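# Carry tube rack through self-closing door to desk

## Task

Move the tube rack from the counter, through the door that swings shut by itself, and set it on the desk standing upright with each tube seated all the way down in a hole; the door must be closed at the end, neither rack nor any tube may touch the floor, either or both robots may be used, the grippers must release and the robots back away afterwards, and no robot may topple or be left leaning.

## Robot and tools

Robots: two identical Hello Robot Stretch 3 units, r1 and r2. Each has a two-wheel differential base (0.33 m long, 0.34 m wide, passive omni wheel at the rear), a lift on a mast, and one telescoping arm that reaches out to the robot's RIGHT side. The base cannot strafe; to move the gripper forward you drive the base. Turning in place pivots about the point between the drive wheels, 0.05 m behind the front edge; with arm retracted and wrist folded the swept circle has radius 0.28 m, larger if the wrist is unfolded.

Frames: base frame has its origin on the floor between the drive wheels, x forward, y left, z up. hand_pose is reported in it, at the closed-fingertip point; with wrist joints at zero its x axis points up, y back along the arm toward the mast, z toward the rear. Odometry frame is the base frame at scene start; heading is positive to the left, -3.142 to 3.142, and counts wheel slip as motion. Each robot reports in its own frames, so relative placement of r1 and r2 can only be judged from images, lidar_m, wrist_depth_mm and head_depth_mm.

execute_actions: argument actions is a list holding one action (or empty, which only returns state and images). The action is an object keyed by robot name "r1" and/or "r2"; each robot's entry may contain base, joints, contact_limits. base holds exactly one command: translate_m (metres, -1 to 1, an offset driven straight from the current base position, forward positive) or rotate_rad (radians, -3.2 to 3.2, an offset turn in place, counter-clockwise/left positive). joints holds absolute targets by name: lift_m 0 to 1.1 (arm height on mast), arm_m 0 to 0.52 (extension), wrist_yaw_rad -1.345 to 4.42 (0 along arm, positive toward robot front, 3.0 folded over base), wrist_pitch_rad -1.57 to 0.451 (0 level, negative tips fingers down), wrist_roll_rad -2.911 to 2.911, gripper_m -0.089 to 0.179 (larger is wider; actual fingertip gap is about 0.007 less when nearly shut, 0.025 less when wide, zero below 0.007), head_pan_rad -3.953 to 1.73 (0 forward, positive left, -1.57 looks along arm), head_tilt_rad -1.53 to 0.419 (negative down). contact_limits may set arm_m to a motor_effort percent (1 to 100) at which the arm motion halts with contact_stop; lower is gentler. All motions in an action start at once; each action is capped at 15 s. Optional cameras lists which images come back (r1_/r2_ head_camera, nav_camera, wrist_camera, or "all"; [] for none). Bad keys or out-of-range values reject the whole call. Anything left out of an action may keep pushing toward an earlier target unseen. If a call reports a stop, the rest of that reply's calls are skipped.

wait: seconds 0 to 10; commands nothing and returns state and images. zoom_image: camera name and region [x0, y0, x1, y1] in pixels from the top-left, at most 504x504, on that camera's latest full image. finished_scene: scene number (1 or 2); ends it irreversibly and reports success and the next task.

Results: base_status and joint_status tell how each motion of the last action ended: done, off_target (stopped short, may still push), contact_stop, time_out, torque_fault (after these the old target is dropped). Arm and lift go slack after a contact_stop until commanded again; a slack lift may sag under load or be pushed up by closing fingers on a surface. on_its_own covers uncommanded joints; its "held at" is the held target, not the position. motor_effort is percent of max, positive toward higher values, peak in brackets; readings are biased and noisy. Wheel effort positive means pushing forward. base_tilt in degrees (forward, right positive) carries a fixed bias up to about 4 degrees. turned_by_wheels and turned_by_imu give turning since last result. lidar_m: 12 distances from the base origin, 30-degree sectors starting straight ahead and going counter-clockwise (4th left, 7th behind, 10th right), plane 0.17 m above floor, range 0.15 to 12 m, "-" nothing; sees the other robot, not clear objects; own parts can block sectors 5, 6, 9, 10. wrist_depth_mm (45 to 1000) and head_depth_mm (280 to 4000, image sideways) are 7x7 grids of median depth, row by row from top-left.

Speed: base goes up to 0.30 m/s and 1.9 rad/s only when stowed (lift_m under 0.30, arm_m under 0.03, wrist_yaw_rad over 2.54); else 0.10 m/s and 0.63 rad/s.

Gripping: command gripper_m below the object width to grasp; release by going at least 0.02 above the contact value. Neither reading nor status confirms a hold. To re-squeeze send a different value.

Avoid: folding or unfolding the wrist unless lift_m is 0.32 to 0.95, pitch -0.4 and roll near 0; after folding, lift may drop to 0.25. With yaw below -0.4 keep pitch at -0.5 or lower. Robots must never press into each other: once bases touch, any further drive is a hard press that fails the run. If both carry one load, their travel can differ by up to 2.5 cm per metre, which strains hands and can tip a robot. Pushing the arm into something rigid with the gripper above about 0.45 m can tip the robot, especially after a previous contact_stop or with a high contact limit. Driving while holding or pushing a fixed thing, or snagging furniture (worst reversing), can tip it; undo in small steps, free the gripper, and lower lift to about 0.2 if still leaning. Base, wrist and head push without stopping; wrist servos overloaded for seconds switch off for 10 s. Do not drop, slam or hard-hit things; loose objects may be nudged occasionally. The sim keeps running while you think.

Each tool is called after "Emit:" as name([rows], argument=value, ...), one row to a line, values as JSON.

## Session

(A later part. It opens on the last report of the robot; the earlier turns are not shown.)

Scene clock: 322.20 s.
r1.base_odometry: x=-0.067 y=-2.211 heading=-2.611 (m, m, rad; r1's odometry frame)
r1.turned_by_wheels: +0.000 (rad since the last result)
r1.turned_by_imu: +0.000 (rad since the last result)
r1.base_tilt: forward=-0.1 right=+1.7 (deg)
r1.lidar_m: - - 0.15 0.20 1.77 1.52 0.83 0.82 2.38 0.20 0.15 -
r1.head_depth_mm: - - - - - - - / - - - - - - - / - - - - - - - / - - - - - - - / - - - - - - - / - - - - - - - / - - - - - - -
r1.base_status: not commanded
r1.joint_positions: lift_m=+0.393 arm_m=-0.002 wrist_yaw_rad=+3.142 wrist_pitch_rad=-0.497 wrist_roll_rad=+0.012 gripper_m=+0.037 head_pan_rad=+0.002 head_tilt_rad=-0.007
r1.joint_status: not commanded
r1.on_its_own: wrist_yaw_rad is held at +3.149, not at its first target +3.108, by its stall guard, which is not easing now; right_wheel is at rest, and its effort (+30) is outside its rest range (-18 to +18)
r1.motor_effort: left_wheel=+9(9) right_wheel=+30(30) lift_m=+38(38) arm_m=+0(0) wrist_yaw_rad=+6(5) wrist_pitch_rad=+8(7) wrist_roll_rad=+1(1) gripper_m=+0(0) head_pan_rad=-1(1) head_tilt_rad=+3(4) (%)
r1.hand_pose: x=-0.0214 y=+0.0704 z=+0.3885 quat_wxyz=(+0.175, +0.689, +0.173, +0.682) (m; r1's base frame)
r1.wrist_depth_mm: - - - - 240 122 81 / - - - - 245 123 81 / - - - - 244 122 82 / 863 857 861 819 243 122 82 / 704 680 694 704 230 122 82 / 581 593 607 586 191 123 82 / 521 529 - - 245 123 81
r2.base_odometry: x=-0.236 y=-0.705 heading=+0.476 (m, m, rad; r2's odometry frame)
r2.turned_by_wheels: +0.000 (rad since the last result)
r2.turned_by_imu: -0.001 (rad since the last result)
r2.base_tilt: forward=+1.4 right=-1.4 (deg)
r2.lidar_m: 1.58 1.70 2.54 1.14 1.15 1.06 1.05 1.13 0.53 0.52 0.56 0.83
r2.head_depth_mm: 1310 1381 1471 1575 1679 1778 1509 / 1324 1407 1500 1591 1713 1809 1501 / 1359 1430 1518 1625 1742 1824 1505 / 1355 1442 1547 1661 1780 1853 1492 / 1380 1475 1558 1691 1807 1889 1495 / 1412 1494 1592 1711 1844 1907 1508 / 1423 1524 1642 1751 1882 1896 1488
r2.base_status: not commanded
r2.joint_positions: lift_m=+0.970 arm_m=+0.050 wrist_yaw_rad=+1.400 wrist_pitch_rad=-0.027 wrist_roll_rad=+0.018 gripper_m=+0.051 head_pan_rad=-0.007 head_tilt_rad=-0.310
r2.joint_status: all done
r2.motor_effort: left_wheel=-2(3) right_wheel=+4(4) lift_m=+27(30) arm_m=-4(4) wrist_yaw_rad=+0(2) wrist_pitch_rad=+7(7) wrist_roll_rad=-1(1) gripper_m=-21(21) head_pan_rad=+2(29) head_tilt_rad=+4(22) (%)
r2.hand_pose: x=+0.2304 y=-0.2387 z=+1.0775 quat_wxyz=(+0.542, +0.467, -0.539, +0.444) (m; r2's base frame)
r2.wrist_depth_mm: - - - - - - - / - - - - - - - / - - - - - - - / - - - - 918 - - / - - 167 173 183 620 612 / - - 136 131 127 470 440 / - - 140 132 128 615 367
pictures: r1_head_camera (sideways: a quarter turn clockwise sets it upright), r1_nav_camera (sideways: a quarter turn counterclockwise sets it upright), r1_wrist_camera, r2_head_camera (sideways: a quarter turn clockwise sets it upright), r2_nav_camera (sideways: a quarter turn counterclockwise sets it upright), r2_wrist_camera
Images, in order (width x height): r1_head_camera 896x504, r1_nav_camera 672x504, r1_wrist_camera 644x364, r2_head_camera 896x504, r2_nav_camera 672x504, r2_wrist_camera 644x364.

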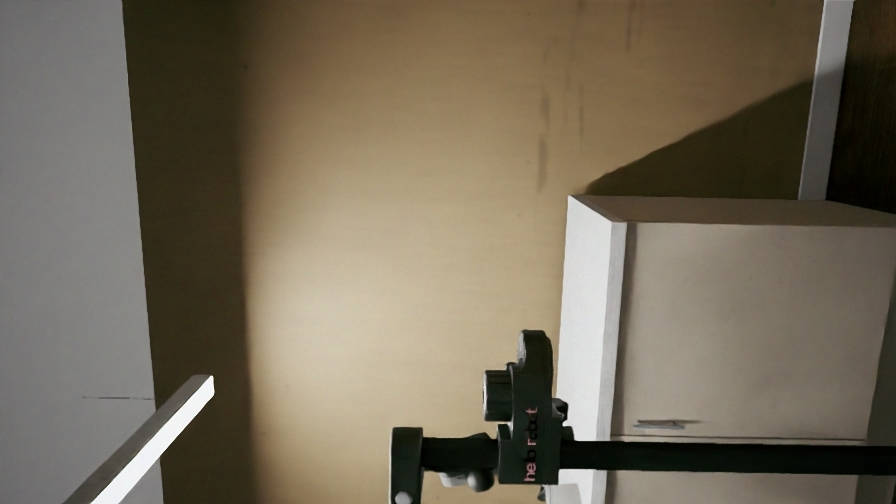

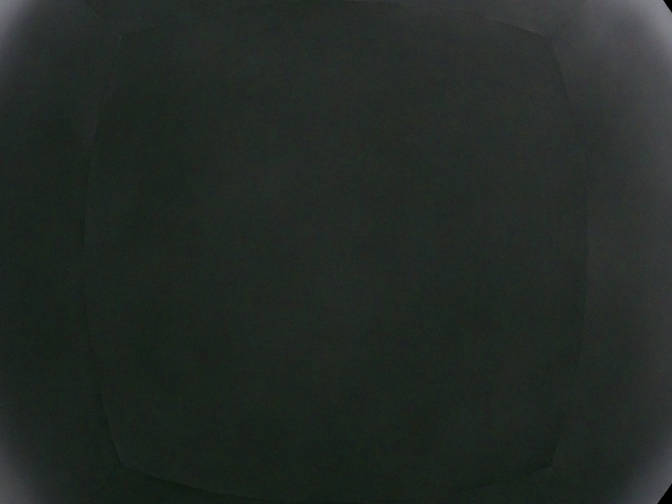

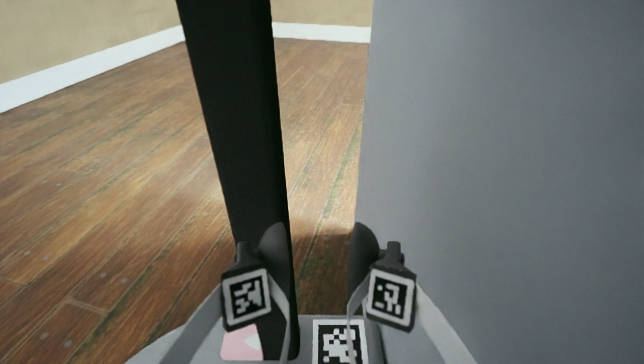

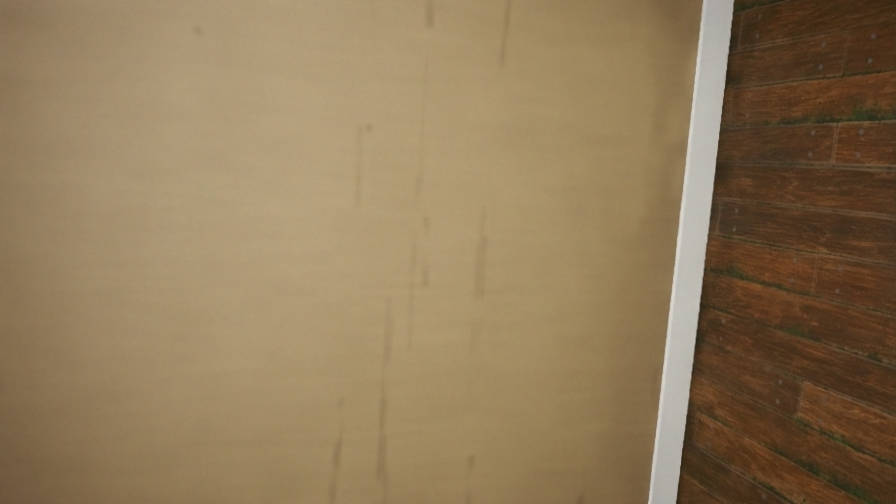

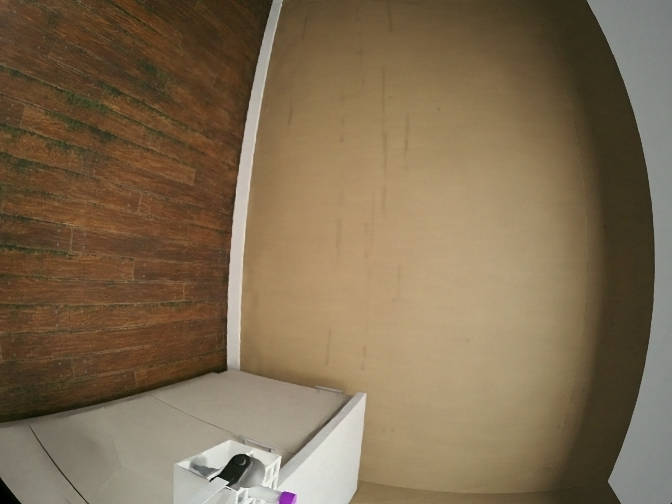

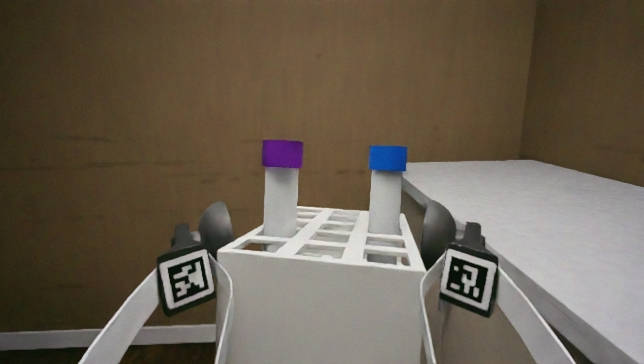

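Look behind.

Emit:
execute_actions([
  {"r2":{"joints":{"head_pan_rad":-3.0,"head_tilt_rad":-0.5}},"r1":{"joints":{"head_pan_rad":1.57,"head_tilt_rad":-0.5}}},
], cameras=["r2_nav_camera","r1_nav_camera","r2_head_camera"])

Scene clock: 324.33 s.
r1.base_odometry: x=-0.067 y=-2.211 heading=-2.612 (m, m, rad; r1's odometry frame)
r1.turned_by_wheels: -0.001 (rad since the last result)
r1.turned_by_imu: +0.025 (rad since the last result)
r1.base_tilt: forward=+0.1 right=+2.0 (deg)
r1.lidar_m: - - 0.15 0.20 1.73 1.51 0.81 0.82 2.36 0.20 0.15 -
r1.head_depth_mm: - - - - - - - / - - - - - - - / 329 314 312 309 307 - - / 1862 2022 2221 2394 1894 1455 662 / 1907 2086 2286 2447 1952 1535 1259 / 1957 2147 2368 2529 1950 1516 1255 / 2000 2187 2418 2531 1922 1519 1247
r1.base_status: not commanded
r1.joint_positions: lift_m=+0.393 arm_m=-0.002 wrist_yaw_rad=+3.137 wrist_pitch_rad=-0.497 wrist_roll_rad=+0.012 gripper_m=+0.037 head_pan_rad=+1.563 head_tilt_rad=-0.495
r1.joint_status: all done
r1.on_its_own: wrist_yaw_rad is held at +3.149, not at its first target +3.108, by its stall guard, which is not easing now; right_wheel is at rest, and its effort (+48) is outside its rest range (-18 to +18)
r1.motor_effort: left_wheel=+0(22) right_wheel=+48(54) lift_m=+38(38) arm_m=+0(0) wrist_yaw_rad=+10(17) wrist_pitch_rad=+7(7) wrist_roll_rad=+1(1) gripper_m=+0(0) head_pan_rad=+2(60) head_tilt_rad=-3(65) (%)
r1.hand_pose: x=-0.0203 y=+0.0704 z=+0.3885 quat_wxyz=(+0.177, +0.689, +0.172, +0.681) (m; r1's base frame)
r1.wrist_depth_mm: - - - - 241 122 81 / - - - - 240 122 81 / - - - - 242 122 81 / 860 846 844 863 243 122 82 / 687 695 713 698 228 122 82 / 590 593 610 581 190 123 82 / 515 535 - - 246 122 81
r2.base_odometry: x=-0.236 y=-0.705 heading=+0.476 (m, m, rad; r2's odometry frame)
r2.turned_by_wheels: +0.000 (rad since the last result)
r2.turned_by_imu: +0.000 (rad since the last result)
r2.base_tilt: forward=+1.4 right=-1.4 (deg)
r2.lidar_m: 1.58 1.70 2.54 1.15 1.16 1.06 1.05 1.13 0.53 0.52 0.56 0.83
r2.head_depth_mm: 845 910 1002 1068 - - - / 866 945 1030 1128 - - - / 896 977 1069 1183 1321 1473 - / 920 1012 1106 1226 1378 1527 - / 949 1040 1150 1282 1440 1586 - / 979 1073 1193 1343 1518 1627 - / 1008 1113 1243 1394 1601 1657 -
r2.base_status: not commanded
r2.joint_positions: lift_m=+0.970 arm_m=+0.050 wrist_yaw_rad=+1.400 wrist_pitch_rad=-0.027 wrist_roll_rad=+0.018 gripper_m=+0.051 head_pan_rad=-2.993 head_tilt_rad=-0.494
r2.joint_status: all done
r2.motor_effort: left_wheel=-3(3) right_wheel=+4(4) lift_m=+27(27) arm_m=-4(4) wrist_yaw_rad=-2(1) wrist_pitch_rad=+7(7) wrist_roll_rad=-1(1) gripper_m=-20(21) head_pan_rad=-3(30) head_tilt_rad=-3(18) (%)
r2.hand_pose: x=+0.2304 y=-0.2387 z=+1.0775 quat_wxyz=(+0.542, +0.467, -0.539, +0.444) (m; r2's base frame)
r2.wrist_depth_mm: - - - - - - - / - - - - - - - / - - - - - - - / - - - - 919 - - / - - 167 173 184 622 610 / - - 136 131 127 467 440 / - - 140 133 128 616 364
pictures: r1_nav_camera (sideways: a quarter turn counterclockwise sets it upright), r2_head_camera (sideways: a quarter turn clockwise sets it upright), r2_nav_camera (sideways: a quarter turn counterclockwise sets it upright)
Images, in order (width x height): r1_nav_camera 672x504, r2_head_camera 896x504, r2_nav_camera 672x504.

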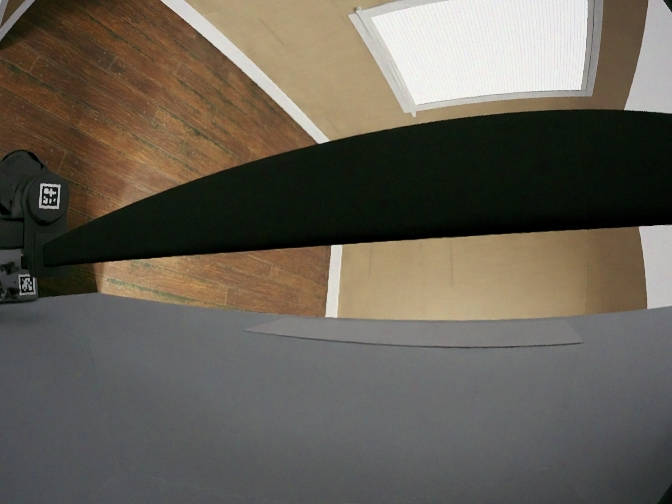

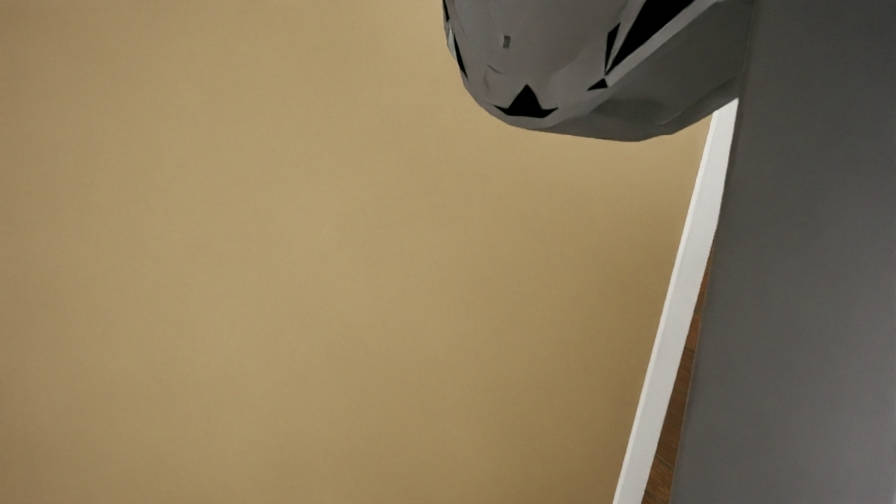

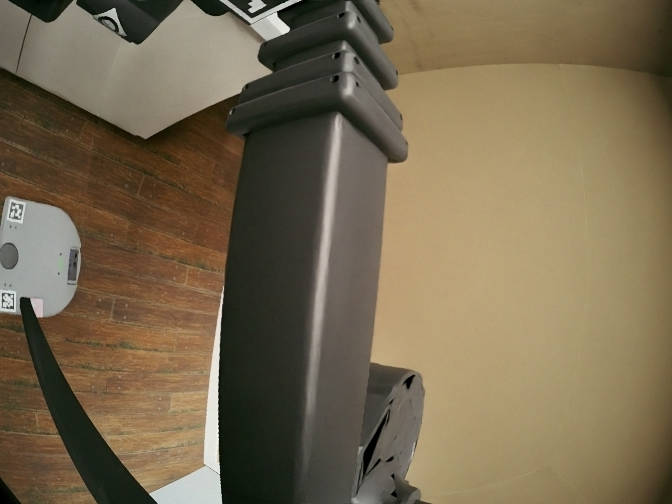

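Emit:
execute_actions([
  {"r2":{"base":{"rotate_rad":1.57},"joints":{"head_pan_rad":0,"head_tilt_rad":-0.7}}},
], cameras=["r2_nav_camera"])

Scene clock: 328.43 s.
r1.base_odometry: x=-0.067 y=-2.211 heading=-2.612 (m, m, rad; r1's odometry frame)
r1.turned_by_wheels: +0.000 (rad since the last result)
r1.turned_by_imu: +0.000 (rad since the last result)
r1.base_tilt: forward=+0.0 right=+1.9 (deg)
r1.lidar_m: - - 0.15 0.20 1.73 1.52 0.81 0.82 2.37 0.20 0.15 -
r1.head_depth_mm: - - - - - - - / - - - - - - - / 329 314 311 309 307 - - / 1867 2020 2200 2397 1891 1445 662 / 1911 2082 2264 2457 1944 1522 1259 / 1974 2138 2332 2543 1949 1512 1259 / 1987 2201 2413 2559 1930 1513 1247
r1.base_status: not commanded
r1.joint_positions: lift_m=+0.393 arm_m=-0.002 wrist_yaw_rad=+3.137 wrist_pitch_rad=-0.497 wrist_roll_rad=+0.012 gripper_m=+0.037 head_pan_rad=+1.563 head_tilt_rad=-0.495
r1.joint_status: not commanded
r1.on_its_own: wrist_yaw_rad is held at +3.149, not at its first target +3.108, by its stall guard, which is not easing now; right_wheel is at rest, and its effort (+48) is outside its rest range (-18 to +18)
r1.motor_effort: left_wheel=+0(1) right_wheel=+48(48) lift_m=+38(38) arm_m=+0(1) wrist_yaw_rad=+8(9) wrist_pitch_rad=+7(7) wrist_roll_rad=+1(0) gripper_m=+0(0) head_pan_rad=+3(2) head_tilt_rad=-2(2) (%)
r1.hand_pose: x=-0.0203 y=+0.0704 z=+0.3885 quat_wxyz=(+0.177, +0.689, +0.172, +0.681) (m; r1's base frame)
r1.wrist_depth_mm: - - - - 240 121 81 / - - - - 241 122 81 / - - - - 242 122 81 / 864 846 843 834 241 122 81 / 688 705 686 702 229 123 81 / 602 593 612 579 190 122 82 / 510 527 - - 244 122 82
r2.base_odometry: x=-0.236 y=-0.705 heading=+2.046 (m, m, rad; r2's odometry frame)
r2.turned_by_wheels: +1.570 (rad since the last result)
r2.turned_by_imu: +1.589 (rad since the last result)
r2.base_tilt: forward=+1.4 right=-1.4 (deg)
r2.lidar_m: 1.15 1.16 1.06 1.05 1.13 0.52 0.52 0.56 0.83 1.58 1.69 2.51
r2.head_depth_mm: 2217 2523 2535 1985 1613 1377 1194 / 2261 2569 2563 1980 1633 1369 1189 / 2352 2640 2526 1980 1630 1368 1193 / 2243 2526 2352 1881 1625 1376 1186 / 949 1105 1254 1476 1628 1372 1185 / 962 1087 1239 1448 1599 1363 1188 / 952 1064 1219 1409 1577 1368 1188
r2.base_status: done
r2.joint_positions: lift_m=+0.970 arm_m=+0.050 wrist_yaw_rad=+1.400 wrist_pitch_rad=-0.027 wrist_roll_rad=+0.018 gripper_m=+0.051 head_pan_rad=-0.007 head_tilt_rad=-0.691
r2.joint_status: all done
r2.motor_effort: left_wheel=-3(7) right_wheel=+5(9) lift_m=+27(27) arm_m=-4(4) wrist_yaw_rad=+1(2) wrist_pitch_rad=+7(7) wrist_roll_rad=-1(1) gripper_m=-21(21) head_pan_rad=+3(30) head_tilt_rad=-4(18) (%)
r2.hand_pose: x=+0.2304 y=-0.2387 z=+1.0775 quat_wxyz=(+0.542, +0.467, -0.539, +0.444) (m; r2's base frame)
r2.wrist_depth_mm: 891 976 - - - - - / 917 982 - - - - - / 957 997 - - - - - / 980 - - - - - - / 985 - 167 172 183 - - / - - 137 131 127 - - / - - 140 133 128 - -
pictures: r2_nav_camera (sideways: a quarter turn counterclockwise sets it upright)
Images, in order (width x height): r2_nav_camera 672x504.

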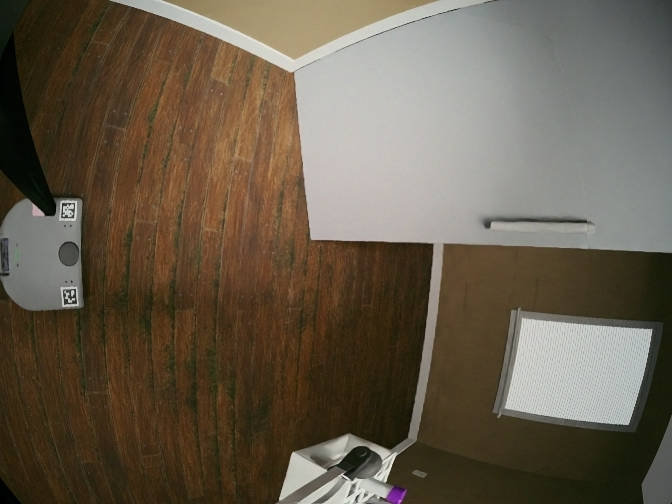

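Emit:
execute_actions([
  {"r2":{"base":{"rotate_rad":-0.7}}},
], cameras=[])

Emit:
execute_actions([
  {"r2":{"base":{"translate_m":1.0},"joints":{"head_pan_rad":0.8}}},
], cameras=["r2_nav_camera"])

Scene clock: 331.10 s.
r1.base_odometry: x=-0.067 y=-2.211 heading=-2.612 (m, m, rad; r1's odometry frame)
r1.turned_by_wheels: +0.000 (rad since the last result)
r1.turned_by_imu: +0.000 (rad since the last result)
r1.base_tilt: forward=+0.0 right=+2.1 (deg)
r1.lidar_m: - - 0.15 0.20 1.73 1.52 0.81 0.82 2.37 0.20 0.15 -
r1.head_depth_mm: - - - - - - - / - - - - - - - / 329 314 312 308 307 - - / 1883 2044 2217 2388 1887 1443 662 / 1919 2078 2284 2447 1950 1530 1257 / 1946 2141 2341 2531 1955 1521 1248 / 2005 2193 2422 2551 1935 1515 1246
r1.base_status: not commanded
r1.joint_positions: lift_m=+0.393 arm_m=-0.002 wrist_yaw_rad=+3.137 wrist_pitch_rad=-0.497 wrist_roll_rad=+0.012 gripper_m=+0.037 head_pan_rad=+1.563 head_tilt_rad=-0.495
r1.joint_status: not commanded
r1.on_its_own: wrist_yaw_rad is held at +3.149, not at its first target +3.108, by its stall guard, which is not easing now; right_wheel is at rest, and its effort (+47) is outside its rest range (-18 to +18)
r1.motor_effort: left_wheel=+0(1) right_wheel=+47(48) lift_m=+37(38) arm_m=-1(1) wrist_yaw_rad=+9(9) wrist_pitch_rad=+7(8) wrist_roll_rad=+1(1) gripper_m=+0(1) head_pan_rad=+2(2) head_tilt_rad=-3(2) (%)
r1.hand_pose: x=-0.0203 y=+0.0704 z=+0.3885 quat_wxyz=(+0.177, +0.689, +0.172, +0.681) (m; r1's base frame)
r1.wrist_depth_mm: - - - - 242 122 81 / - - - - 241 122 81 / - - - - 244 122 81 / 852 847 843 849 242 123 81 / 694 700 692 691 229 123 82 / 596 585 609 584 190 123 81 / 500 527 - - 243 123 81
r2.base_odometry: x=-0.236 y=-0.705 heading=+1.346 (m, m, rad; r2's odometry frame)
r2.turned_by_wheels: -0.700 (rad since the last result)
r2.turned_by_imu: -0.709 (rad since the last result)
r2.base_tilt: forward=+1.3 right=-1.3 (deg)
r2.lidar_m: 2.10 1.16 1.16 1.11 1.05 1.07 0.55 0.52 0.53 0.69 1.58 1.61
r2.head_depth_mm: 1799 1939 2115 1978 1622 1369 1184 / 2000 2205 2381 1965 1618 1369 1191 / 2271 2524 2533 1963 1621 1370 1190 / 2598 2884 2537 1970 1616 1369 1187 / 2653 2899 2525 1980 1619 1370 1190 / 2458 2744 2527 1966 1626 1380 1184 / 2340 2571 2517 1962 1619 1369 1181
r2.base_status: done
r2.joint_positions: lift_m=+0.970 arm_m=+0.050 wrist_yaw_rad=+1.400 wrist_pitch_rad=-0.027 wrist_roll_rad=+0.018 gripper_m=+0.051 head_pan_rad=-0.007 head_tilt_rad=-0.691
r2.joint_status: not commanded
r2.motor_effort: left_wheel=+2(5) right_wheel=-5(8) lift_m=+27(27) arm_m=-4(4) wrist_yaw_rad=+0(1) wrist_pitch_rad=+8(7) wrist_roll_rad=-1(1) gripper_m=-22(21) head_pan_rad=+2(2) head_tilt_rad=-4(4) (%)
r2.hand_pose: x=+0.2304 y=-0.2387 z=+1.0775 quat_wxyz=(+0.542, +0.467, -0.539, +0.444) (m; r2's base frame)
r2.wrist_depth_mm: - - - - - - - / - - - - - - - / - - - - - - - / - - - - - - - / - - 168 172 184 - - / - - 136 130 127 - - / - - 139 133 128 - -
pictures: none
No camera images: the call's "cameras" was empty. Leave "cameras" out to get every camera's image.

Scene clock: 342.03 s.
r1.base_odometry: x=-0.067 y=-2.211 heading=-2.612 (m, m, rad; r1's odometry frame)
r1.turned_by_wheels: +0.000 (rad since the last result)
r1.turned_by_imu: -0.001 (rad since the last result)
r1.base_tilt: forward=+0.0 right=+1.9 (deg)
r1.lidar_m: - - 0.15 0.20 1.73 1.51 0.81 0.82 2.37 0.20 0.15 -
r1.head_depth_mm: - - - - - - - / - - - - - - - / 329 314 312 308 307 - - / 1855 2032 2192 2394 1886 1440 663 / 1900 2081 2277 2448 1953 1520 1260 / 1973 2137 2353 2548 1953 1527 1250 / 2004 2193 2411 2548 1918 1512 1246
r1.base_status: not commanded
r1.joint_positions: lift_m=+0.393 arm_m=-0.002 wrist_yaw_rad=+3.137 wrist_pitch_rad=-0.497 wrist_roll_rad=+0.012 gripper_m=+0.037 head_pan_rad=+1.563 head_tilt_rad=-0.495
r1.joint_status: not commanded
r1.on_its_own: wrist_yaw_rad is held at +3.149, not at its first target +3.108, by its stall guard, which is not easing now; right_wheel is at rest, and its effort (+47) is outside its rest range (-18 to +18)
r1.motor_effort: left_wheel=+0(1) right_wheel=+47(48) lift_m=+38(39) arm_m=+0(1) wrist_yaw_rad=+9(9) wrist_pitch_rad=+7(7) wrist_roll_rad=+1(0) gripper_m=+0(1) head_pan_rad=+3(3) head_tilt_rad=-2(3) (%)
r1.hand_pose: x=-0.0203 y=+0.0704 z=+0.3885 quat_wxyz=(+0.177, +0.689, +0.172, +0.681) (m; r1's base frame)
r1.wrist_depth_mm: - - - - 240 122 81 / - - - - 240 122 81 / - - - - 241 122 81 / 864 850 852 850 243 122 81 / 706 692 709 689 227 122 82 / 584 599 611 587 190 122 81 / 510 523 - - 244 122 81
r2.base_odometry: x=-0.013 y=+0.269 heading=+1.346 (m, m, rad; r2's odometry frame)
r2.turned_by_wheels: +0.000 (rad since the last result)
r2.turned_by_imu: -0.001 (rad since the last result)
r2.base_tilt: forward=+1.4 right=-1.3 (deg)
r2.lidar_m: 1.36 1.81 1.85 0.80 0.90 1.63 1.42 1.35 1.37 1.08 1.02 1.04
r2.head_depth_mm: 1504 1686 1928 2000 1627 1372 1193 / 1538 1732 1983 1985 1625 1376 1189 / 1566 1767 2041 1973 1626 1370 1188 / 1614 1837 2089 1981 1635 1377 1186 / 1657 1892 2155 1983 1632 1367 1185 / 1720 1934 2247 1999 1629 1372 1184 / 1757 1999 2263 1989 1621 1369 1188
r2.base_status: done
r2.joint_positions: lift_m=+0.970 arm_m=+0.050 wrist_yaw_rad=+1.400 wrist_pitch_rad=-0.027 wrist_roll_rad=+0.018 gripper_m=+0.051 head_pan_rad=+0.793 head_tilt_rad=-0.691
r2.joint_status: all done
r2.motor_effort: left_wheel=+2(6) right_wheel=-5(5) lift_m=+27(27) arm_m=-4(4) wrist_yaw_rad=+0(0) wrist_pitch_rad=+7(7) wrist_roll_rad=-1(1) gripper_m=-21(20) head_pan_rad=+3(25) head_tilt_rad=-4(4) (%)
r2.hand_pose: x=+0.2304 y=-0.2387 z=+1.0775 quat_wxyz=(+0.542, +0.467, -0.539, +0.444) (m; r2's base frame)
r2.wrist_depth_mm: - - - - 874 720 612 / - - - - 901 737 627 / - - - - 919 763 637 / - - - - 868 772 660 / - - 168 172 184 776 655 / - - 136 131 126 776 684 / - - 140 132 128 877 676
pictures: r2_nav_camera (sideways: a quarter turn counterclockwise sets it upright)
Images, in order (width x height): r2_nav_camera 672x504.

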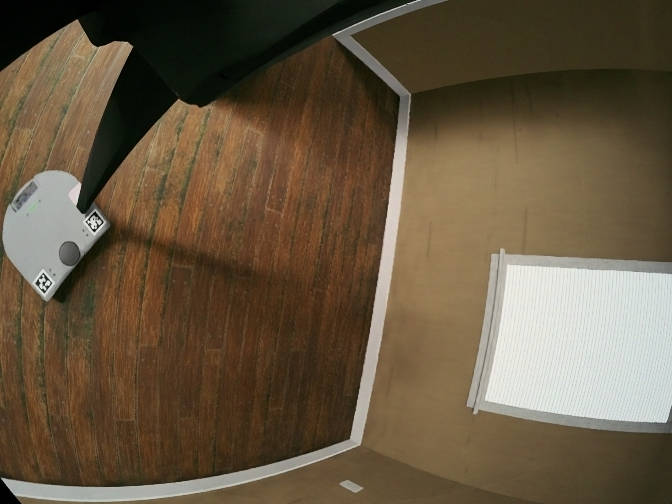

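Emit:
execute_actions([
  {"r2":{"base":{"translate_m":0.65},"joints":{"head_pan_rad":0}}},
], cameras=[])

Emit:
execute_actions([
  {"r2":{"base":{"rotate_rad":1.9}}},
], cameras=["r2_nav_camera","r1_nav_camera"])

Scene clock: 349.90 s.
r1.base_odometry: x=-0.067 y=-2.211 heading=-2.612 (m, m, rad; r1's odometry frame)
r1.turned_by_wheels: +0.000 (rad since the last result)
r1.turned_by_imu: +0.000 (rad since the last result)
r1.base_tilt: forward=+0.2 right=+1.9 (deg)
r1.lidar_m: - - 0.15 0.20 1.73 1.51 0.81 0.82 2.37 0.20 0.15 -
r1.head_depth_mm: - - - - - - - / - - - - - - - / 329 314 311 308 307 - - / 1831 1977 2198 2355 1704 1446 664 / 1917 2074 2276 2443 1931 1531 1260 / 1953 2126 2356 2536 1948 1528 1254 / 2012 2205 2433 2578 1925 1503 1247
r1.base_status: not commanded
r1.joint_positions: lift_m=+0.393 arm_m=-0.002 wrist_yaw_rad=+3.137 wrist_pitch_rad=-0.497 wrist_roll_rad=+0.012 gripper_m=+0.037 head_pan_rad=+1.563 head_tilt_rad=-0.495
r1.joint_status: not commanded
r1.on_its_own: wrist_yaw_rad is held at +3.149, not at its first target +3.108, by its stall guard, which is not easing now; right_wheel is at rest, and its effort (+48) is outside its rest range (-18 to +18)
r1.motor_effort: left_wheel=+0(0) right_wheel=+48(47) lift_m=+37(38) arm_m=+0(1) wrist_yaw_rad=+10(9) wrist_pitch_rad=+7(7) wrist_roll_rad=+1(1) gripper_m=+0(1) head_pan_rad=+2(3) head_tilt_rad=-2(2) (%)
r1.hand_pose: x=-0.0203 y=+0.0704 z=+0.3885 quat_wxyz=(+0.177, +0.689, +0.172, +0.681) (m; r1's base frame)
r1.wrist_depth_mm: - - - - 240 122 81 / - - - - 243 122 81 / - - - - 243 122 81 / 849 842 835 867 242 123 82 / 704 697 700 702 230 122 82 / 592 576 616 593 190 123 82 / 508 525 - - 243 122 82
r2.base_odometry: x=+0.131 y=+0.903 heading=+1.347 (m, m, rad; r2's odometry frame)
r2.turned_by_wheels: +0.000 (rad since the last result)
r2.turned_by_imu: +0.000 (rad since the last result)
r2.base_tilt: forward=+1.5 right=-1.3 (deg)
r2.lidar_m: 0.88 1.27 1.30 1.69 1.11 1.18 2.00 1.88 1.01 0.70 0.66 0.67
r2.head_depth_mm: 735 798 870 948 1056 1186 1183 / 827 905 997 1115 1250 1324 1187 / 941 1043 1171 1323 1507 1375 1187 / 1094 1235 1412 1649 1634 1375 1191 / 1201 1351 1544 1782 1618 1366 1188 / 1143 1264 1433 1654 1625 1379 1190 / 1094 1206 1348 1533 1614 1371 1187
r2.base_status: done
r2.joint_positions: lift_m=+0.970 arm_m=+0.050 wrist_yaw_rad=+1.400 wrist_pitch_rad=-0.027 wrist_roll_rad=+0.018 gripper_m=+0.051 head_pan_rad=+0.007 head_tilt_rad=-0.691
r2.joint_status: all done
r2.motor_effort: left_wheel=+2(6) right_wheel=-5(6) lift_m=+27(27) arm_m=-4(4) wrist_yaw_rad=+1(0) wrist_pitch_rad=+7(7) wrist_roll_rad=-1(1) gripper_m=-21(21) head_pan_rad=-3(27) head_tilt_rad=-4(4) (%)
r2.hand_pose: x=+0.2304 y=-0.2387 z=+1.0775 quat_wxyz=(+0.542, +0.467, -0.539, +0.444) (m; r2's base frame)
r2.wrist_depth_mm: - - 889 626 483 397 333 / - - 914 651 503 408 343 / - - 984 652 504 415 347 / - - - 649 482 419 358 / - - 168 172 183 420 362 / - - 136 131 127 417 372 / - - 140 133 128 465 374
pictures: none
No camera images: the call's "cameras" was empty. Leave "cameras" out to get every camera's image.

Scene clock: 353.87 s.
r1.base_odometry: x=-0.067 y=-2.211 heading=-2.612 (m, m, rad; r1's odometry frame)
r1.turned_by_wheels: +0.000 (rad since the last result)
r1.turned_by_imu: +0.000 (rad since the last result)
r1.base_tilt: forward=+0.0 right=+2.0 (deg)
r1.lidar_m: - - 0.15 0.20 1.73 1.52 0.81 0.82 2.38 0.20 0.15 -
r1.head_depth_mm: - - - - - - - / - - - - - - - / 330 314 312 309 307 - - / 1877 1968 2198 2406 1813 1439 661 / 1898 2029 2291 2432 1939 1537 1255 / 1959 2106 2353 2530 1931 1528 1249 / 2007 2199 2428 2536 1932 1513 1246
r1.base_status: not commanded
r1.joint_positions: lift_m=+0.393 arm_m=-0.002 wrist_yaw_rad=+3.137 wrist_pitch_rad=-0.497 wrist_roll_rad=+0.012 gripper_m=+0.037 head_pan_rad=+1.563 head_tilt_rad=-0.495
r1.joint_status: not commanded
r1.on_its_own: wrist_yaw_rad is held at +3.149, not at its first target +3.108, by its stall guard, which is not easing now; right_wheel is at rest, and its effort (+48) is outside its rest range (-18 to +18)
r1.motor_effort: left_wheel=+0(0) right_wheel=+48(47) lift_m=+37(37) arm_m=+0(1) wrist_yaw_rad=+9(9) wrist_pitch_rad=+7(7) wrist_roll_rad=+1(1) gripper_m=+1(0) head_pan_rad=+3(3) head_tilt_rad=-2(2) (%)
r1.hand_pose: x=-0.0203 y=+0.0704 z=+0.3885 quat_wxyz=(+0.177, +0.689, +0.172, +0.681) (m; r1's base frame)
r1.wrist_depth_mm: - - - - 241 122 81 / - - - - 243 122 81 / - - - - 243 122 82 / 842 850 846 845 242 123 81 / 710 700 683 693 228 123 82 / 594 598 602 594 190 122 82 / 506 529 - - 243 122 82
r2.base_odometry: x=+0.131 y=+0.903 heading=-3.037 (m, m, rad; r2's odometry frame)
r2.turned_by_wheels: +1.900 (rad since the last result)
r2.turned_by_imu: +1.924 (rad since the last result)
r2.base_tilt: forward=+1.4 right=-1.4 (deg)
r2.lidar_m: 2.00 1.10 2.18 1.88 1.34 0.77 0.66 0.66 0.76 1.27 1.27 1.47
r2.head_depth_mm: 1853 2135 2359 1989 1623 1379 1183 / 1824 2063 2349 1995 1633 1374 1195 / 1763 2015 2287 1984 1610 1379 1191 / 1839 2101 2299 1988 1621 1379 1185 / 3731 3581 2539 1971 1633 1373 1193 / 3639 3547 2429 1813 1618 1380 1184 / 3345 3170 1518 1708 1581 1367 1189
r2.base_status: done
r2.joint_positions: lift_m=+0.970 arm_m=+0.050 wrist_yaw_rad=+1.400 wrist_pitch_rad=-0.027 wrist_roll_rad=+0.018 gripper_m=+0.051 head_pan_rad=+0.007 head_tilt_rad=-0.691
r2.joint_status: not commanded
r2.motor_effort: left_wheel=-3(6) right_wheel=+5(8) lift_m=+27(27) arm_m=-4(4) wrist_yaw_rad=-1(1) wrist_pitch_rad=+7(7) wrist_roll_rad=-1(1) gripper_m=-21(21) head_pan_rad=-3(2) head_tilt_rad=-4(4) (%)
r2.hand_pose: x=+0.2304 y=-0.2387 z=+1.0775 quat_wxyz=(+0.542, +0.467, -0.539, +0.444) (m; r2's base frame)
r2.wrist_depth_mm: - - - - - - 903 / - - - - - - 925 / - - - - - - 915 / - - - - - - 944 / - - 168 172 183 - 924 / - - 136 131 127 - 993 / - - 140 132 128 - 991
pictures: r1_nav_camera (sideways: a quarter turn counterclockwise sets it upright), r2_nav_camera (sideways: a quarter turn counterclockwise sets it upright)
Images, in order (width x height): r1_nav_camera 672x504, r2_nav_camera 672x504.

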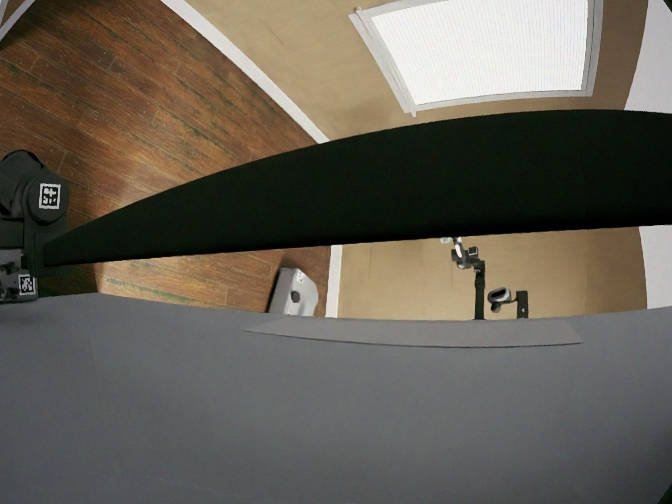

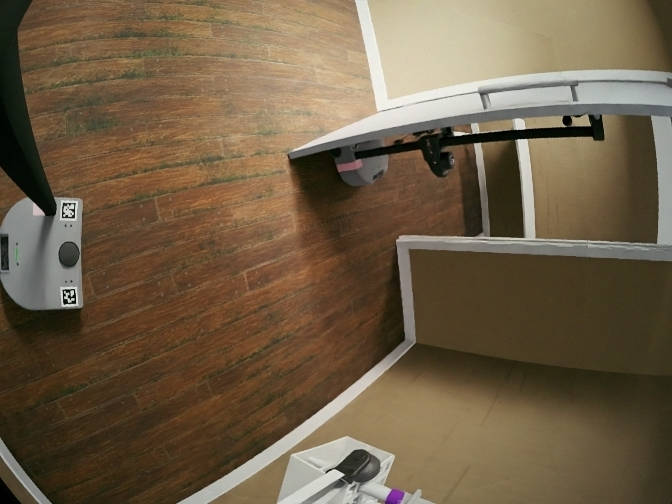

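Emit:
execute_actions([
  {"r2":{"base":{"translate_m":0.6},"joints":{"wrist_yaw_rad":1.6,"arm_m":0.0}},"r1":{"joints":{"head_pan_rad":0,"head_tilt_rad":-1.3}}},
], cameras=["r2_nav_camera","r1_nav_camera"])

Scene clock: 361.77 s.
r1.base_odometry: x=-0.067 y=-2.211 heading=-2.612 (m, m, rad; r1's odometry frame)
r1.turned_by_wheels: +0.000 (rad since the last result)
r1.turned_by_imu: +0.000 (rad since the last result)
r1.base_tilt: forward=+0.1 right=+1.9 (deg)
r1.lidar_m: - - 0.15 0.20 1.73 1.52 0.81 0.82 2.37 0.20 0.15 -
r1.head_depth_mm: - - - - 495 1179 1112 / - - - - 497 1174 1104 / - - - - 498 - 1094 / - - - - 394 - 1088 / - - - - 397 - - / - - - - 511 1167 - / - - - - 517 1160 -
r1.base_status: not commanded
r1.joint_positions: lift_m=+0.393 arm_m=-0.002 wrist_yaw_rad=+3.137 wrist_pitch_rad=-0.497 wrist_roll_rad=+0.012 gripper_m=+0.037 head_pan_rad=+0.007 head_tilt_rad=-1.284
r1.joint_status: all done
r1.on_its_own: wrist_yaw_rad is held at +3.149, not at its first target +3.108, by its stall guard, which is not easing now; right_wheel is at rest, and its effort (+47) is outside its rest range (-18 to +18)
r1.motor_effort: left_wheel=+0(1) right_wheel=+47(48) lift_m=+38(38) arm_m=+0(0) wrist_yaw_rad=+10(9) wrist_pitch_rad=+8(7) wrist_roll_rad=+1(1) gripper_m=+0(0) head_pan_rad=-3(38) head_tilt_rad=-7(39) (%)
r1.hand_pose: x=-0.0203 y=+0.0704 z=+0.3885 quat_wxyz=(+0.177, +0.689, +0.172, +0.681) (m; r1's base frame)
r1.wrist_depth_mm: - - - - 243 121 81 / - - - - 243 122 81 / - - - - 244 122 81 / 851 841 846 850 243 122 81 / 679 695 690 706 228 122 81 / 583 592 626 600 190 123 81 / 514 527 - - 244 122 81
r2.base_odometry: x=-0.465 y=+0.841 heading=-3.037 (m, m, rad; r2's odometry frame)
r2.turned_by_wheels: +0.000 (rad since the last result)
r2.turned_by_imu: -0.001 (rad since the last result)
r2.base_tilt: forward=+1.5 right=-1.4 (deg)
r2.lidar_m: 1.41 0.75 0.61 2.04 2.03 1.44 1.24 1.24 1.29 1.12 1.12 1.29
r2.head_depth_mm: 1300 1464 1708 1885 - 1318 1194 / 1260 1432 1662 1880 1621 1376 1194 / 1238 1407 1621 1888 1630 1379 1190 / 1253 1408 1619 1836 1614 1379 1189 / 2984 3329 2563 1965 1615 1369 1187 / 2947 3423 2552 1967 1619 1373 1190 / 2880 3321 2549 1860 1418 1339 1182
r2.base_status: done
r2.joint_positions: lift_m=+0.970 arm_m=+0.001 wrist_yaw_rad=+1.599 wrist_pitch_rad=-0.027 wrist_roll_rad=+0.018 gripper_m=+0.051 head_pan_rad=+0.007 head_tilt_rad=-0.691
r2.joint_status: all done
r2.motor_effort: left_wheel=-3(4) right_wheel=+5(11) lift_m=+27(27) arm_m=-4(7) wrist_yaw_rad=-1(4) wrist_pitch_rad=+8(7) wrist_roll_rad=-1(1) gripper_m=-21(21) head_pan_rad=-3(2) head_tilt_rad=-4(4) (%)
r2.hand_pose: x=+0.2340 y=-0.1384 z=+1.0775 quat_wxyz=(+0.496, +0.518, -0.490, +0.496) (m; r2's base frame)
r2.wrist_depth_mm: - - - - - - 959 / - - - - - - 982 / - - - - - - 964 / - - - - - - 965 / 985 - 168 173 184 - 974 / 915 - 136 131 127 - - / 782 - 140 132 128 - 993
pictures: r1_nav_camera (sideways: a quarter turn counterclockwise sets it upright), r2_nav_camera (sideways: a quarter turn counterclockwise sets it upright)
Images, in order (width x height): r1_nav_camera 672x504, r2_nav_camera 672x504.

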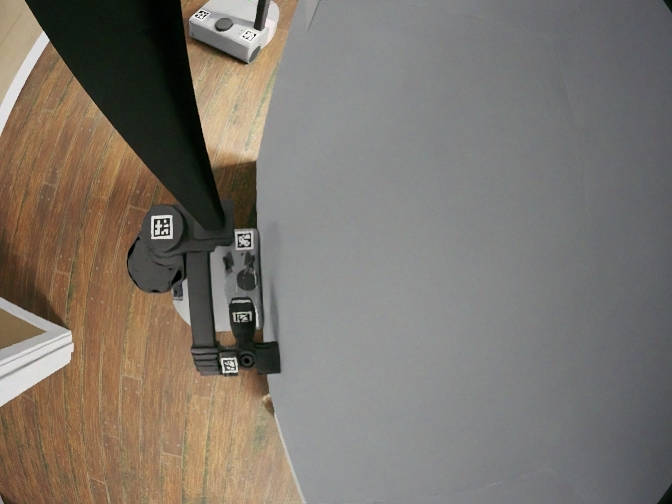

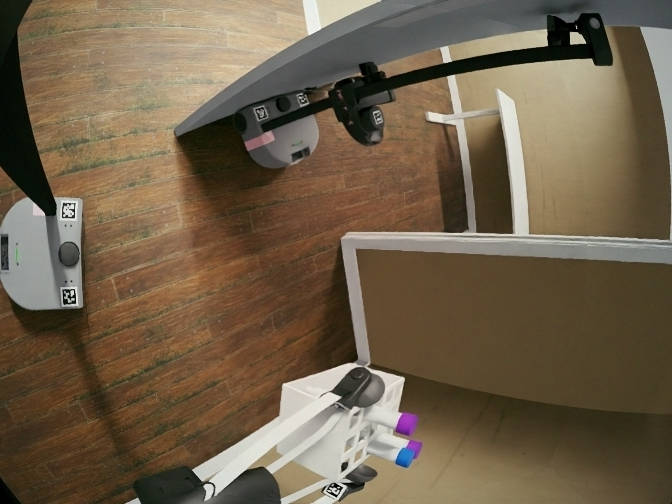

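Emit:
execute_actions([
  {"r2":{"base":{"rotate_rad":0.13},"joints":{"head_tilt_rad":-1.0}}},
], cameras=[])

Emit:
execute_actions([
  {"r2":{"base":{"translate_m":0.6}}},
], cameras=["r2_nav_camera"])

Scene clock: 364.03 s.
r1.base_odometry: x=-0.067 y=-2.211 heading=-2.612 (m, m, rad; r1's odometry frame)
r1.turned_by_wheels: +0.000 (rad since the last result)
r1.turned_by_imu: +0.000 (rad since the last result)
r1.base_tilt: forward=+0.0 right=+1.9 (deg)
r1.lidar_m: - - 0.15 0.20 1.73 1.52 0.81 0.82 2.37 0.20 0.15 -
r1.head_depth_mm: - - - - 496 1188 1116 / - - - - 497 1174 1107 / - - - - 498 - 1088 / - - - - 395 - 1090 / - - - - 396 - - / - - - - 511 1174 - / - - - - 518 1161 -
r1.base_status: not commanded
r1.joint_positions: lift_m=+0.393 arm_m=-0.002 wrist_yaw_rad=+3.137 wrist_pitch_rad=-0.497 wrist_roll_rad=+0.012 gripper_m=+0.037 head_pan_rad=+0.007 head_tilt_rad=-1.284
r1.joint_status: not commanded
r1.on_its_own: wrist_yaw_rad is held at +3.149, not at its first target +3.108, by its stall guard, which is not easing now; right_wheel is at rest, and its effort (+48) is outside its rest range (-18 to +18)
r1.motor_effort: left_wheel=+0(0) right_wheel=+48(47) lift_m=+38(37) arm_m=+0(0) wrist_yaw_rad=+9(10) wrist_pitch_rad=+7(7) wrist_roll_rad=+1(1) gripper_m=-1(0) head_pan_rad=-3(3) head_tilt_rad=-7(7) (%)
r1.hand_pose: x=-0.0203 y=+0.0704 z=+0.3885 quat_wxyz=(+0.177, +0.689, +0.172, +0.681) (m; r1's base frame)
r1.wrist_depth_mm: - - - - 242 122 81 / - - - - 243 122 81 / - - - - 242 122 81 / 852 827 846 838 243 123 81 / 698 692 688 685 226 122 81 / 592 599 608 597 189 122 82 / 516 526 - - 243 123 81
r2.base_odometry: x=-0.465 y=+0.841 heading=-2.907 (m, m, rad; r2's odometry frame)
r2.turned_by_wheels: +0.130 (rad since the last result)
r2.turned_by_imu: +0.131 (rad since the last result)
r2.base_tilt: forward=+1.5 right=-1.3 (deg)
r2.lidar_m: 1.41 0.61 1.75 2.04 2.05 1.34 1.24 1.25 1.21 1.11 1.13 1.41
r2.head_depth_mm: 1362 1605 1777 1442 1345 1216 1114 / 1351 1624 1738 1521 1353 1220 1117 / 2236 1703 1710 1532 1357 1221 1131 / 2407 1984 1732 1513 1364 1221 1124 / 2410 1992 1726 1525 1354 1226 1132 / 2392 1926 1519 1445 1356 1227 1114 / 2410 966 1402 1367 1313 1224 1117
r2.base_status: done
r2.joint_positions: lift_m=+0.970 arm_m=+0.001 wrist_yaw_rad=+1.599 wrist_pitch_rad=-0.027 wrist_roll_rad=+0.018 gripper_m=+0.051 head_pan_rad=+0.007 head_tilt_rad=-0.987
r2.joint_status: all done
r2.motor_effort: left_wheel=-3(7) right_wheel=+5(10) lift_m=+27(27) arm_m=-4(4) wrist_yaw_rad=+0(1) wrist_pitch_rad=+7(7) wrist_roll_rad=-1(1) gripper_m=-21(20) head_pan_rad=-2(3) head_tilt_rad=-6(23) (%)
r2.hand_pose: x=+0.2340 y=-0.1383 z=+1.0775 quat_wxyz=(+0.496, +0.518, -0.490, +0.496) (m; r2's base frame)
r2.wrist_depth_mm: 741 - - - - - - / 735 - - - - - - / 765 - - - - - - / 852 - - - - - - / 811 - 167 173 184 - - / 783 - 137 131 127 - - / 728 - 140 133 128 - -
pictures: none
No camera images: the call's "cameras" was empty. Leave "cameras" out to get every camera's image.

Scene clock: 371.00 s.
r1.base_odometry: x=-0.067 y=-2.211 heading=-2.612 (m, m, rad; r1's odometry frame)
r1.turned_by_wheels: +0.000 (rad since the last result)
r1.turned_by_imu: +0.000 (rad since the last result)
r1.base_tilt: forward=+0.1 right=+2.0 (deg)
r1.lidar_m: - - 0.15 0.20 0.57 1.51 0.81 0.82 2.38 0.20 0.15 -
r1.head_depth_mm: - - - - 496 1176 1119 / - - - - 496 1175 1106 / - - - - 497 - 1097 / - - - - 394 - 1090 / - - - - 397 - - / - - - - 511 1172 - / - - - - 517 1160 -
r1.base_status: not commanded
r1.joint_positions: lift_m=+0.393 arm_m=-0.002 wrist_yaw_rad=+3.137 wrist_pitch_rad=-0.497 wrist_roll_rad=+0.012 gripper_m=+0.037 head_pan_rad=+0.007 head_tilt_rad=-1.284
r1.joint_status: not commanded
r1.on_its_own: wrist_yaw_rad is held at +3.149, not at its first target +3.108, by its stall guard, which is not easing now; right_wheel is at rest, and its effort (+47) is outside its rest range (-18 to +18)
r1.motor_effort: left_wheel=+0(0) right_wheel=+47(48) lift_m=+37(38) arm_m=-1(0) wrist_yaw_rad=+10(9) wrist_pitch_rad=+7(8) wrist_roll_rad=+1(1) gripper_m=+0(1) head_pan_rad=-3(3) head_tilt_rad=-8(7) (%)
r1.hand_pose: x=-0.0203 y=+0.0704 z=+0.3885 quat_wxyz=(+0.177, +0.689, +0.172, +0.681) (m; r1's base frame)
r1.wrist_depth_mm: - - - - 240 122 81 / - - - - 241 122 81 / - 806 - - 243 122 81 / 837 631 584 854 243 122 81 / 707 667 625 703 229 122 81 / 592 600 616 584 190 123 81 / 517 525 - - 244 122 81
r2.base_odometry: x=-1.049 y=+0.701 heading=-2.908 (m, m, rad; r2's odometry frame)
r2.turned_by_wheels: +0.000 (rad since the last result)
r2.turned_by_imu: +0.000 (rad since the last result)
r2.base_tilt: forward=+1.4 right=-1.4 (deg)
r2.lidar_m: 0.81 2.52 0.44 0.42 0.42 1.99 1.83 1.71 1.12 1.04 1.04 0.86
r2.head_depth_mm: 760 889 1029 1422 1361 1227 1108 / 755 889 1125 1435 1346 1215 1106 / 2373 1970 1298 1458 1350 1221 1126 / 2377 2010 1719 1527 1356 1225 1134 / 2358 1984 1723 1524 1365 1218 1127 / 2372 2000 1734 1521 1356 1190 1117 / 2306 2018 1718 1524 1151 1091 1124
r2.base_status: done
r2.joint_positions: lift_m=+0.970 arm_m=+0.001 wrist_yaw_rad=+1.599 wrist_pitch_rad=-0.027 wrist_roll_rad=+0.018 gripper_m=+0.051 head_pan_rad=+0.007 head_tilt_rad=-0.988
r2.joint_status: not commanded
r2.motor_effort: left_wheel=-4(5) right_wheel=+4(11) lift_m=+27(27) arm_m=-4(4) wrist_yaw_rad=+0(0) wrist_pitch_rad=+7(7) wrist_roll_rad=-1(1) gripper_m=-20(21) head_pan_rad=-3(2) head_tilt_rad=-6(6) (%)
r2.hand_pose: x=+0.2340 y=-0.1383 z=+1.0775 quat_wxyz=(+0.496, +0.518, -0.490, +0.496) (m; r2's base frame)
r2.wrist_depth_mm: - - - 718 711 740 749 / - - - 758 743 748 766 / - - - 756 771 793 770 / - - - 780 782 809 828 / - - 167 173 184 851 852 / - - 136 131 127 864 888 / - - 139 132 128 912 941
pictures: r2_nav_camera (sideways: a quarter turn counterclockwise sets it upright)
Images, in order (width x height): r2_nav_camera 672x504.

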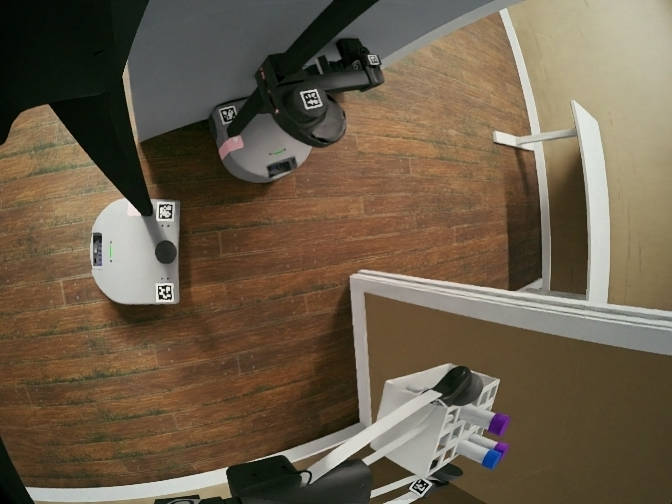

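Emit:
execute_actions([
  {"r2":{"base":{"translate_m":-0.45}},"r1":{"base":{"rotate_rad":1.2}}},
], cameras=["r2_nav_camera","r1_nav_camera"])

Scene clock: 377.53 s.
r1.base_odometry: x=-0.067 y=-2.211 heading=-1.413 (m, m, rad; r1's odometry frame)
r1.turned_by_wheels: +1.199 (rad since the last result)
r1.turned_by_imu: +0.331 (rad since the last result)
r1.base_tilt: forward=+0.2 right=+2.0 (deg)
r1.lidar_m: - - 0.15 0.30 1.42 1.00 0.67 2.21 2.01 0.19 0.15 -
r1.head_depth_mm: - - - - 516 1184 1117 / - - - - 565 1174 1105 / - - - - 411 - 1095 / - - - - 446 - 1096 / - - - - 502 - - / - - - - 607 1168 - / - - - - 691 1155 -
r1.base_status: rotate_rad off_target (by the wheels' count: +1.1990 of +1.2000)
r1.joint_positions: lift_m=+0.393 arm_m=-0.002 wrist_yaw_rad=+3.076 wrist_pitch_rad=-0.497 wrist_roll_rad=+0.011 gripper_m=+0.037 head_pan_rad=+0.003 head_tilt_rad=-1.290
r1.joint_status: not commanded
r1.on_its_own: wrist_yaw_rad is held at +3.086, not at its first target +3.108, by its stall guard, which is not easing now; right_wheel is at rest, and its effort (+49) is outside its rest range (-18 to +18)
r1.motor_effort: left_wheel=+1(26) right_wheel=+49(89) lift_m=+38(40) arm_m=+0(1) wrist_yaw_rad=+8(46) wrist_pitch_rad=+7(8) wrist_roll_rad=+1(1) gripper_m=+0(1) head_pan_rad=-1(3) head_tilt_rad=-4(7) (%)
r1.hand_pose: x=-0.0072 y=+0.0701 z=+0.3886 quat_wxyz=(+0.197, +0.694, +0.150, +0.676) (m; r1's base frame)
r1.wrist_depth_mm: - - - - 240 121 81 / - - - - 241 122 81 / - - - - 241 122 81 / 840 856 - 855 243 122 81 / 693 692 687 680 228 122 81 / 582 591 591 603 189 122 81 / 517 526 - - 282 122 81
r2.base_odometry: x=-0.611 y=+0.806 heading=-2.908 (m, m, rad; r2's odometry frame)
r2.turned_by_wheels: +0.000 (rad since the last result)
r2.turned_by_imu: -0.002 (rad since the last result)
r2.base_tilt: forward=+1.3 right=-1.4 (deg)
r2.lidar_m: 1.26 0.49 1.56 2.06 2.08 1.50 1.39 1.40 1.19 1.10 1.10 1.35
r2.head_depth_mm: 1218 1418 1634 1439 1355 1221 1110 / 1204 1445 1650 1523 1352 1215 1113 / 2214 1553 1688 1518 1351 1229 1122 / 2388 1990 1728 1508 1351 1226 1120 / 2378 1946 1718 1460 1357 1226 1122 / 2367 948 1163 1040 1319 1229 1120 / 773 841 627 1455 1358 1224 1114
r2.base_status: done
r2.joint_positions: lift_m=+0.970 arm_m=+0.001 wrist_yaw_rad=+1.599 wrist_pitch_rad=-0.027 wrist_roll_rad=+0.018 gripper_m=+0.051 head_pan_rad=+0.007 head_tilt_rad=-0.988
r2.joint_status: not commanded
r2.motor_effort: left_wheel=-3(5) right_wheel=+5(5) lift_m=+27(27) arm_m=-4(4) wrist_yaw_rad=+0(1) wrist_pitch_rad=+7(7) wrist_roll_rad=-1(1) gripper_m=-21(20) head_pan_rad=-2(2) head_tilt_rad=-6(6) (%)
r2.hand_pose: x=+0.2340 y=-0.1383 z=+1.0775 quat_wxyz=(+0.496, +0.518, -0.490, +0.496) (m; r2's base frame)
r2.wrist_depth_mm: 723 - - - - - - / 719 - - - - - - / 578 - - - - - - / 687 - - - - - - / 451 - 168 173 184 - - / - - 136 131 127 - - / - 850 140 132 129 - -
pictures: r1_nav_camera (sideways: a quarter turn counterclockwise sets it upright), r2_nav_camera (sideways: a quarter turn counterclockwise sets it upright)
Images, in order (width x height): r1_nav_camera 672x504, r2_nav_camera 672x504.

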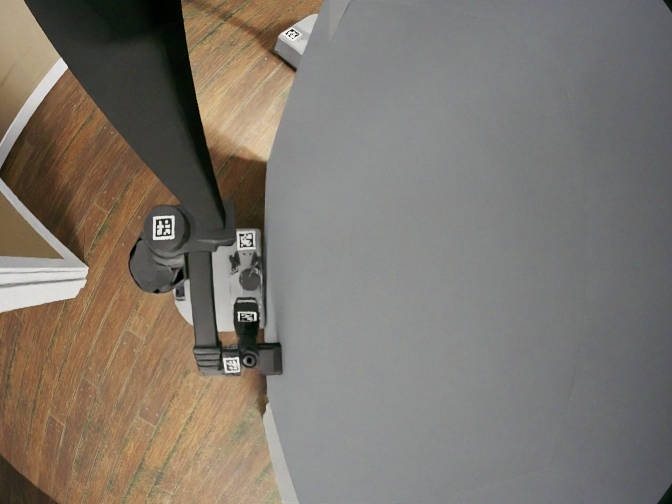

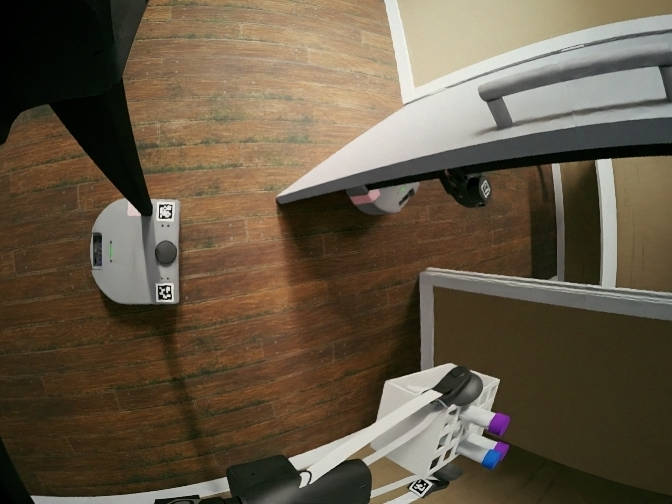

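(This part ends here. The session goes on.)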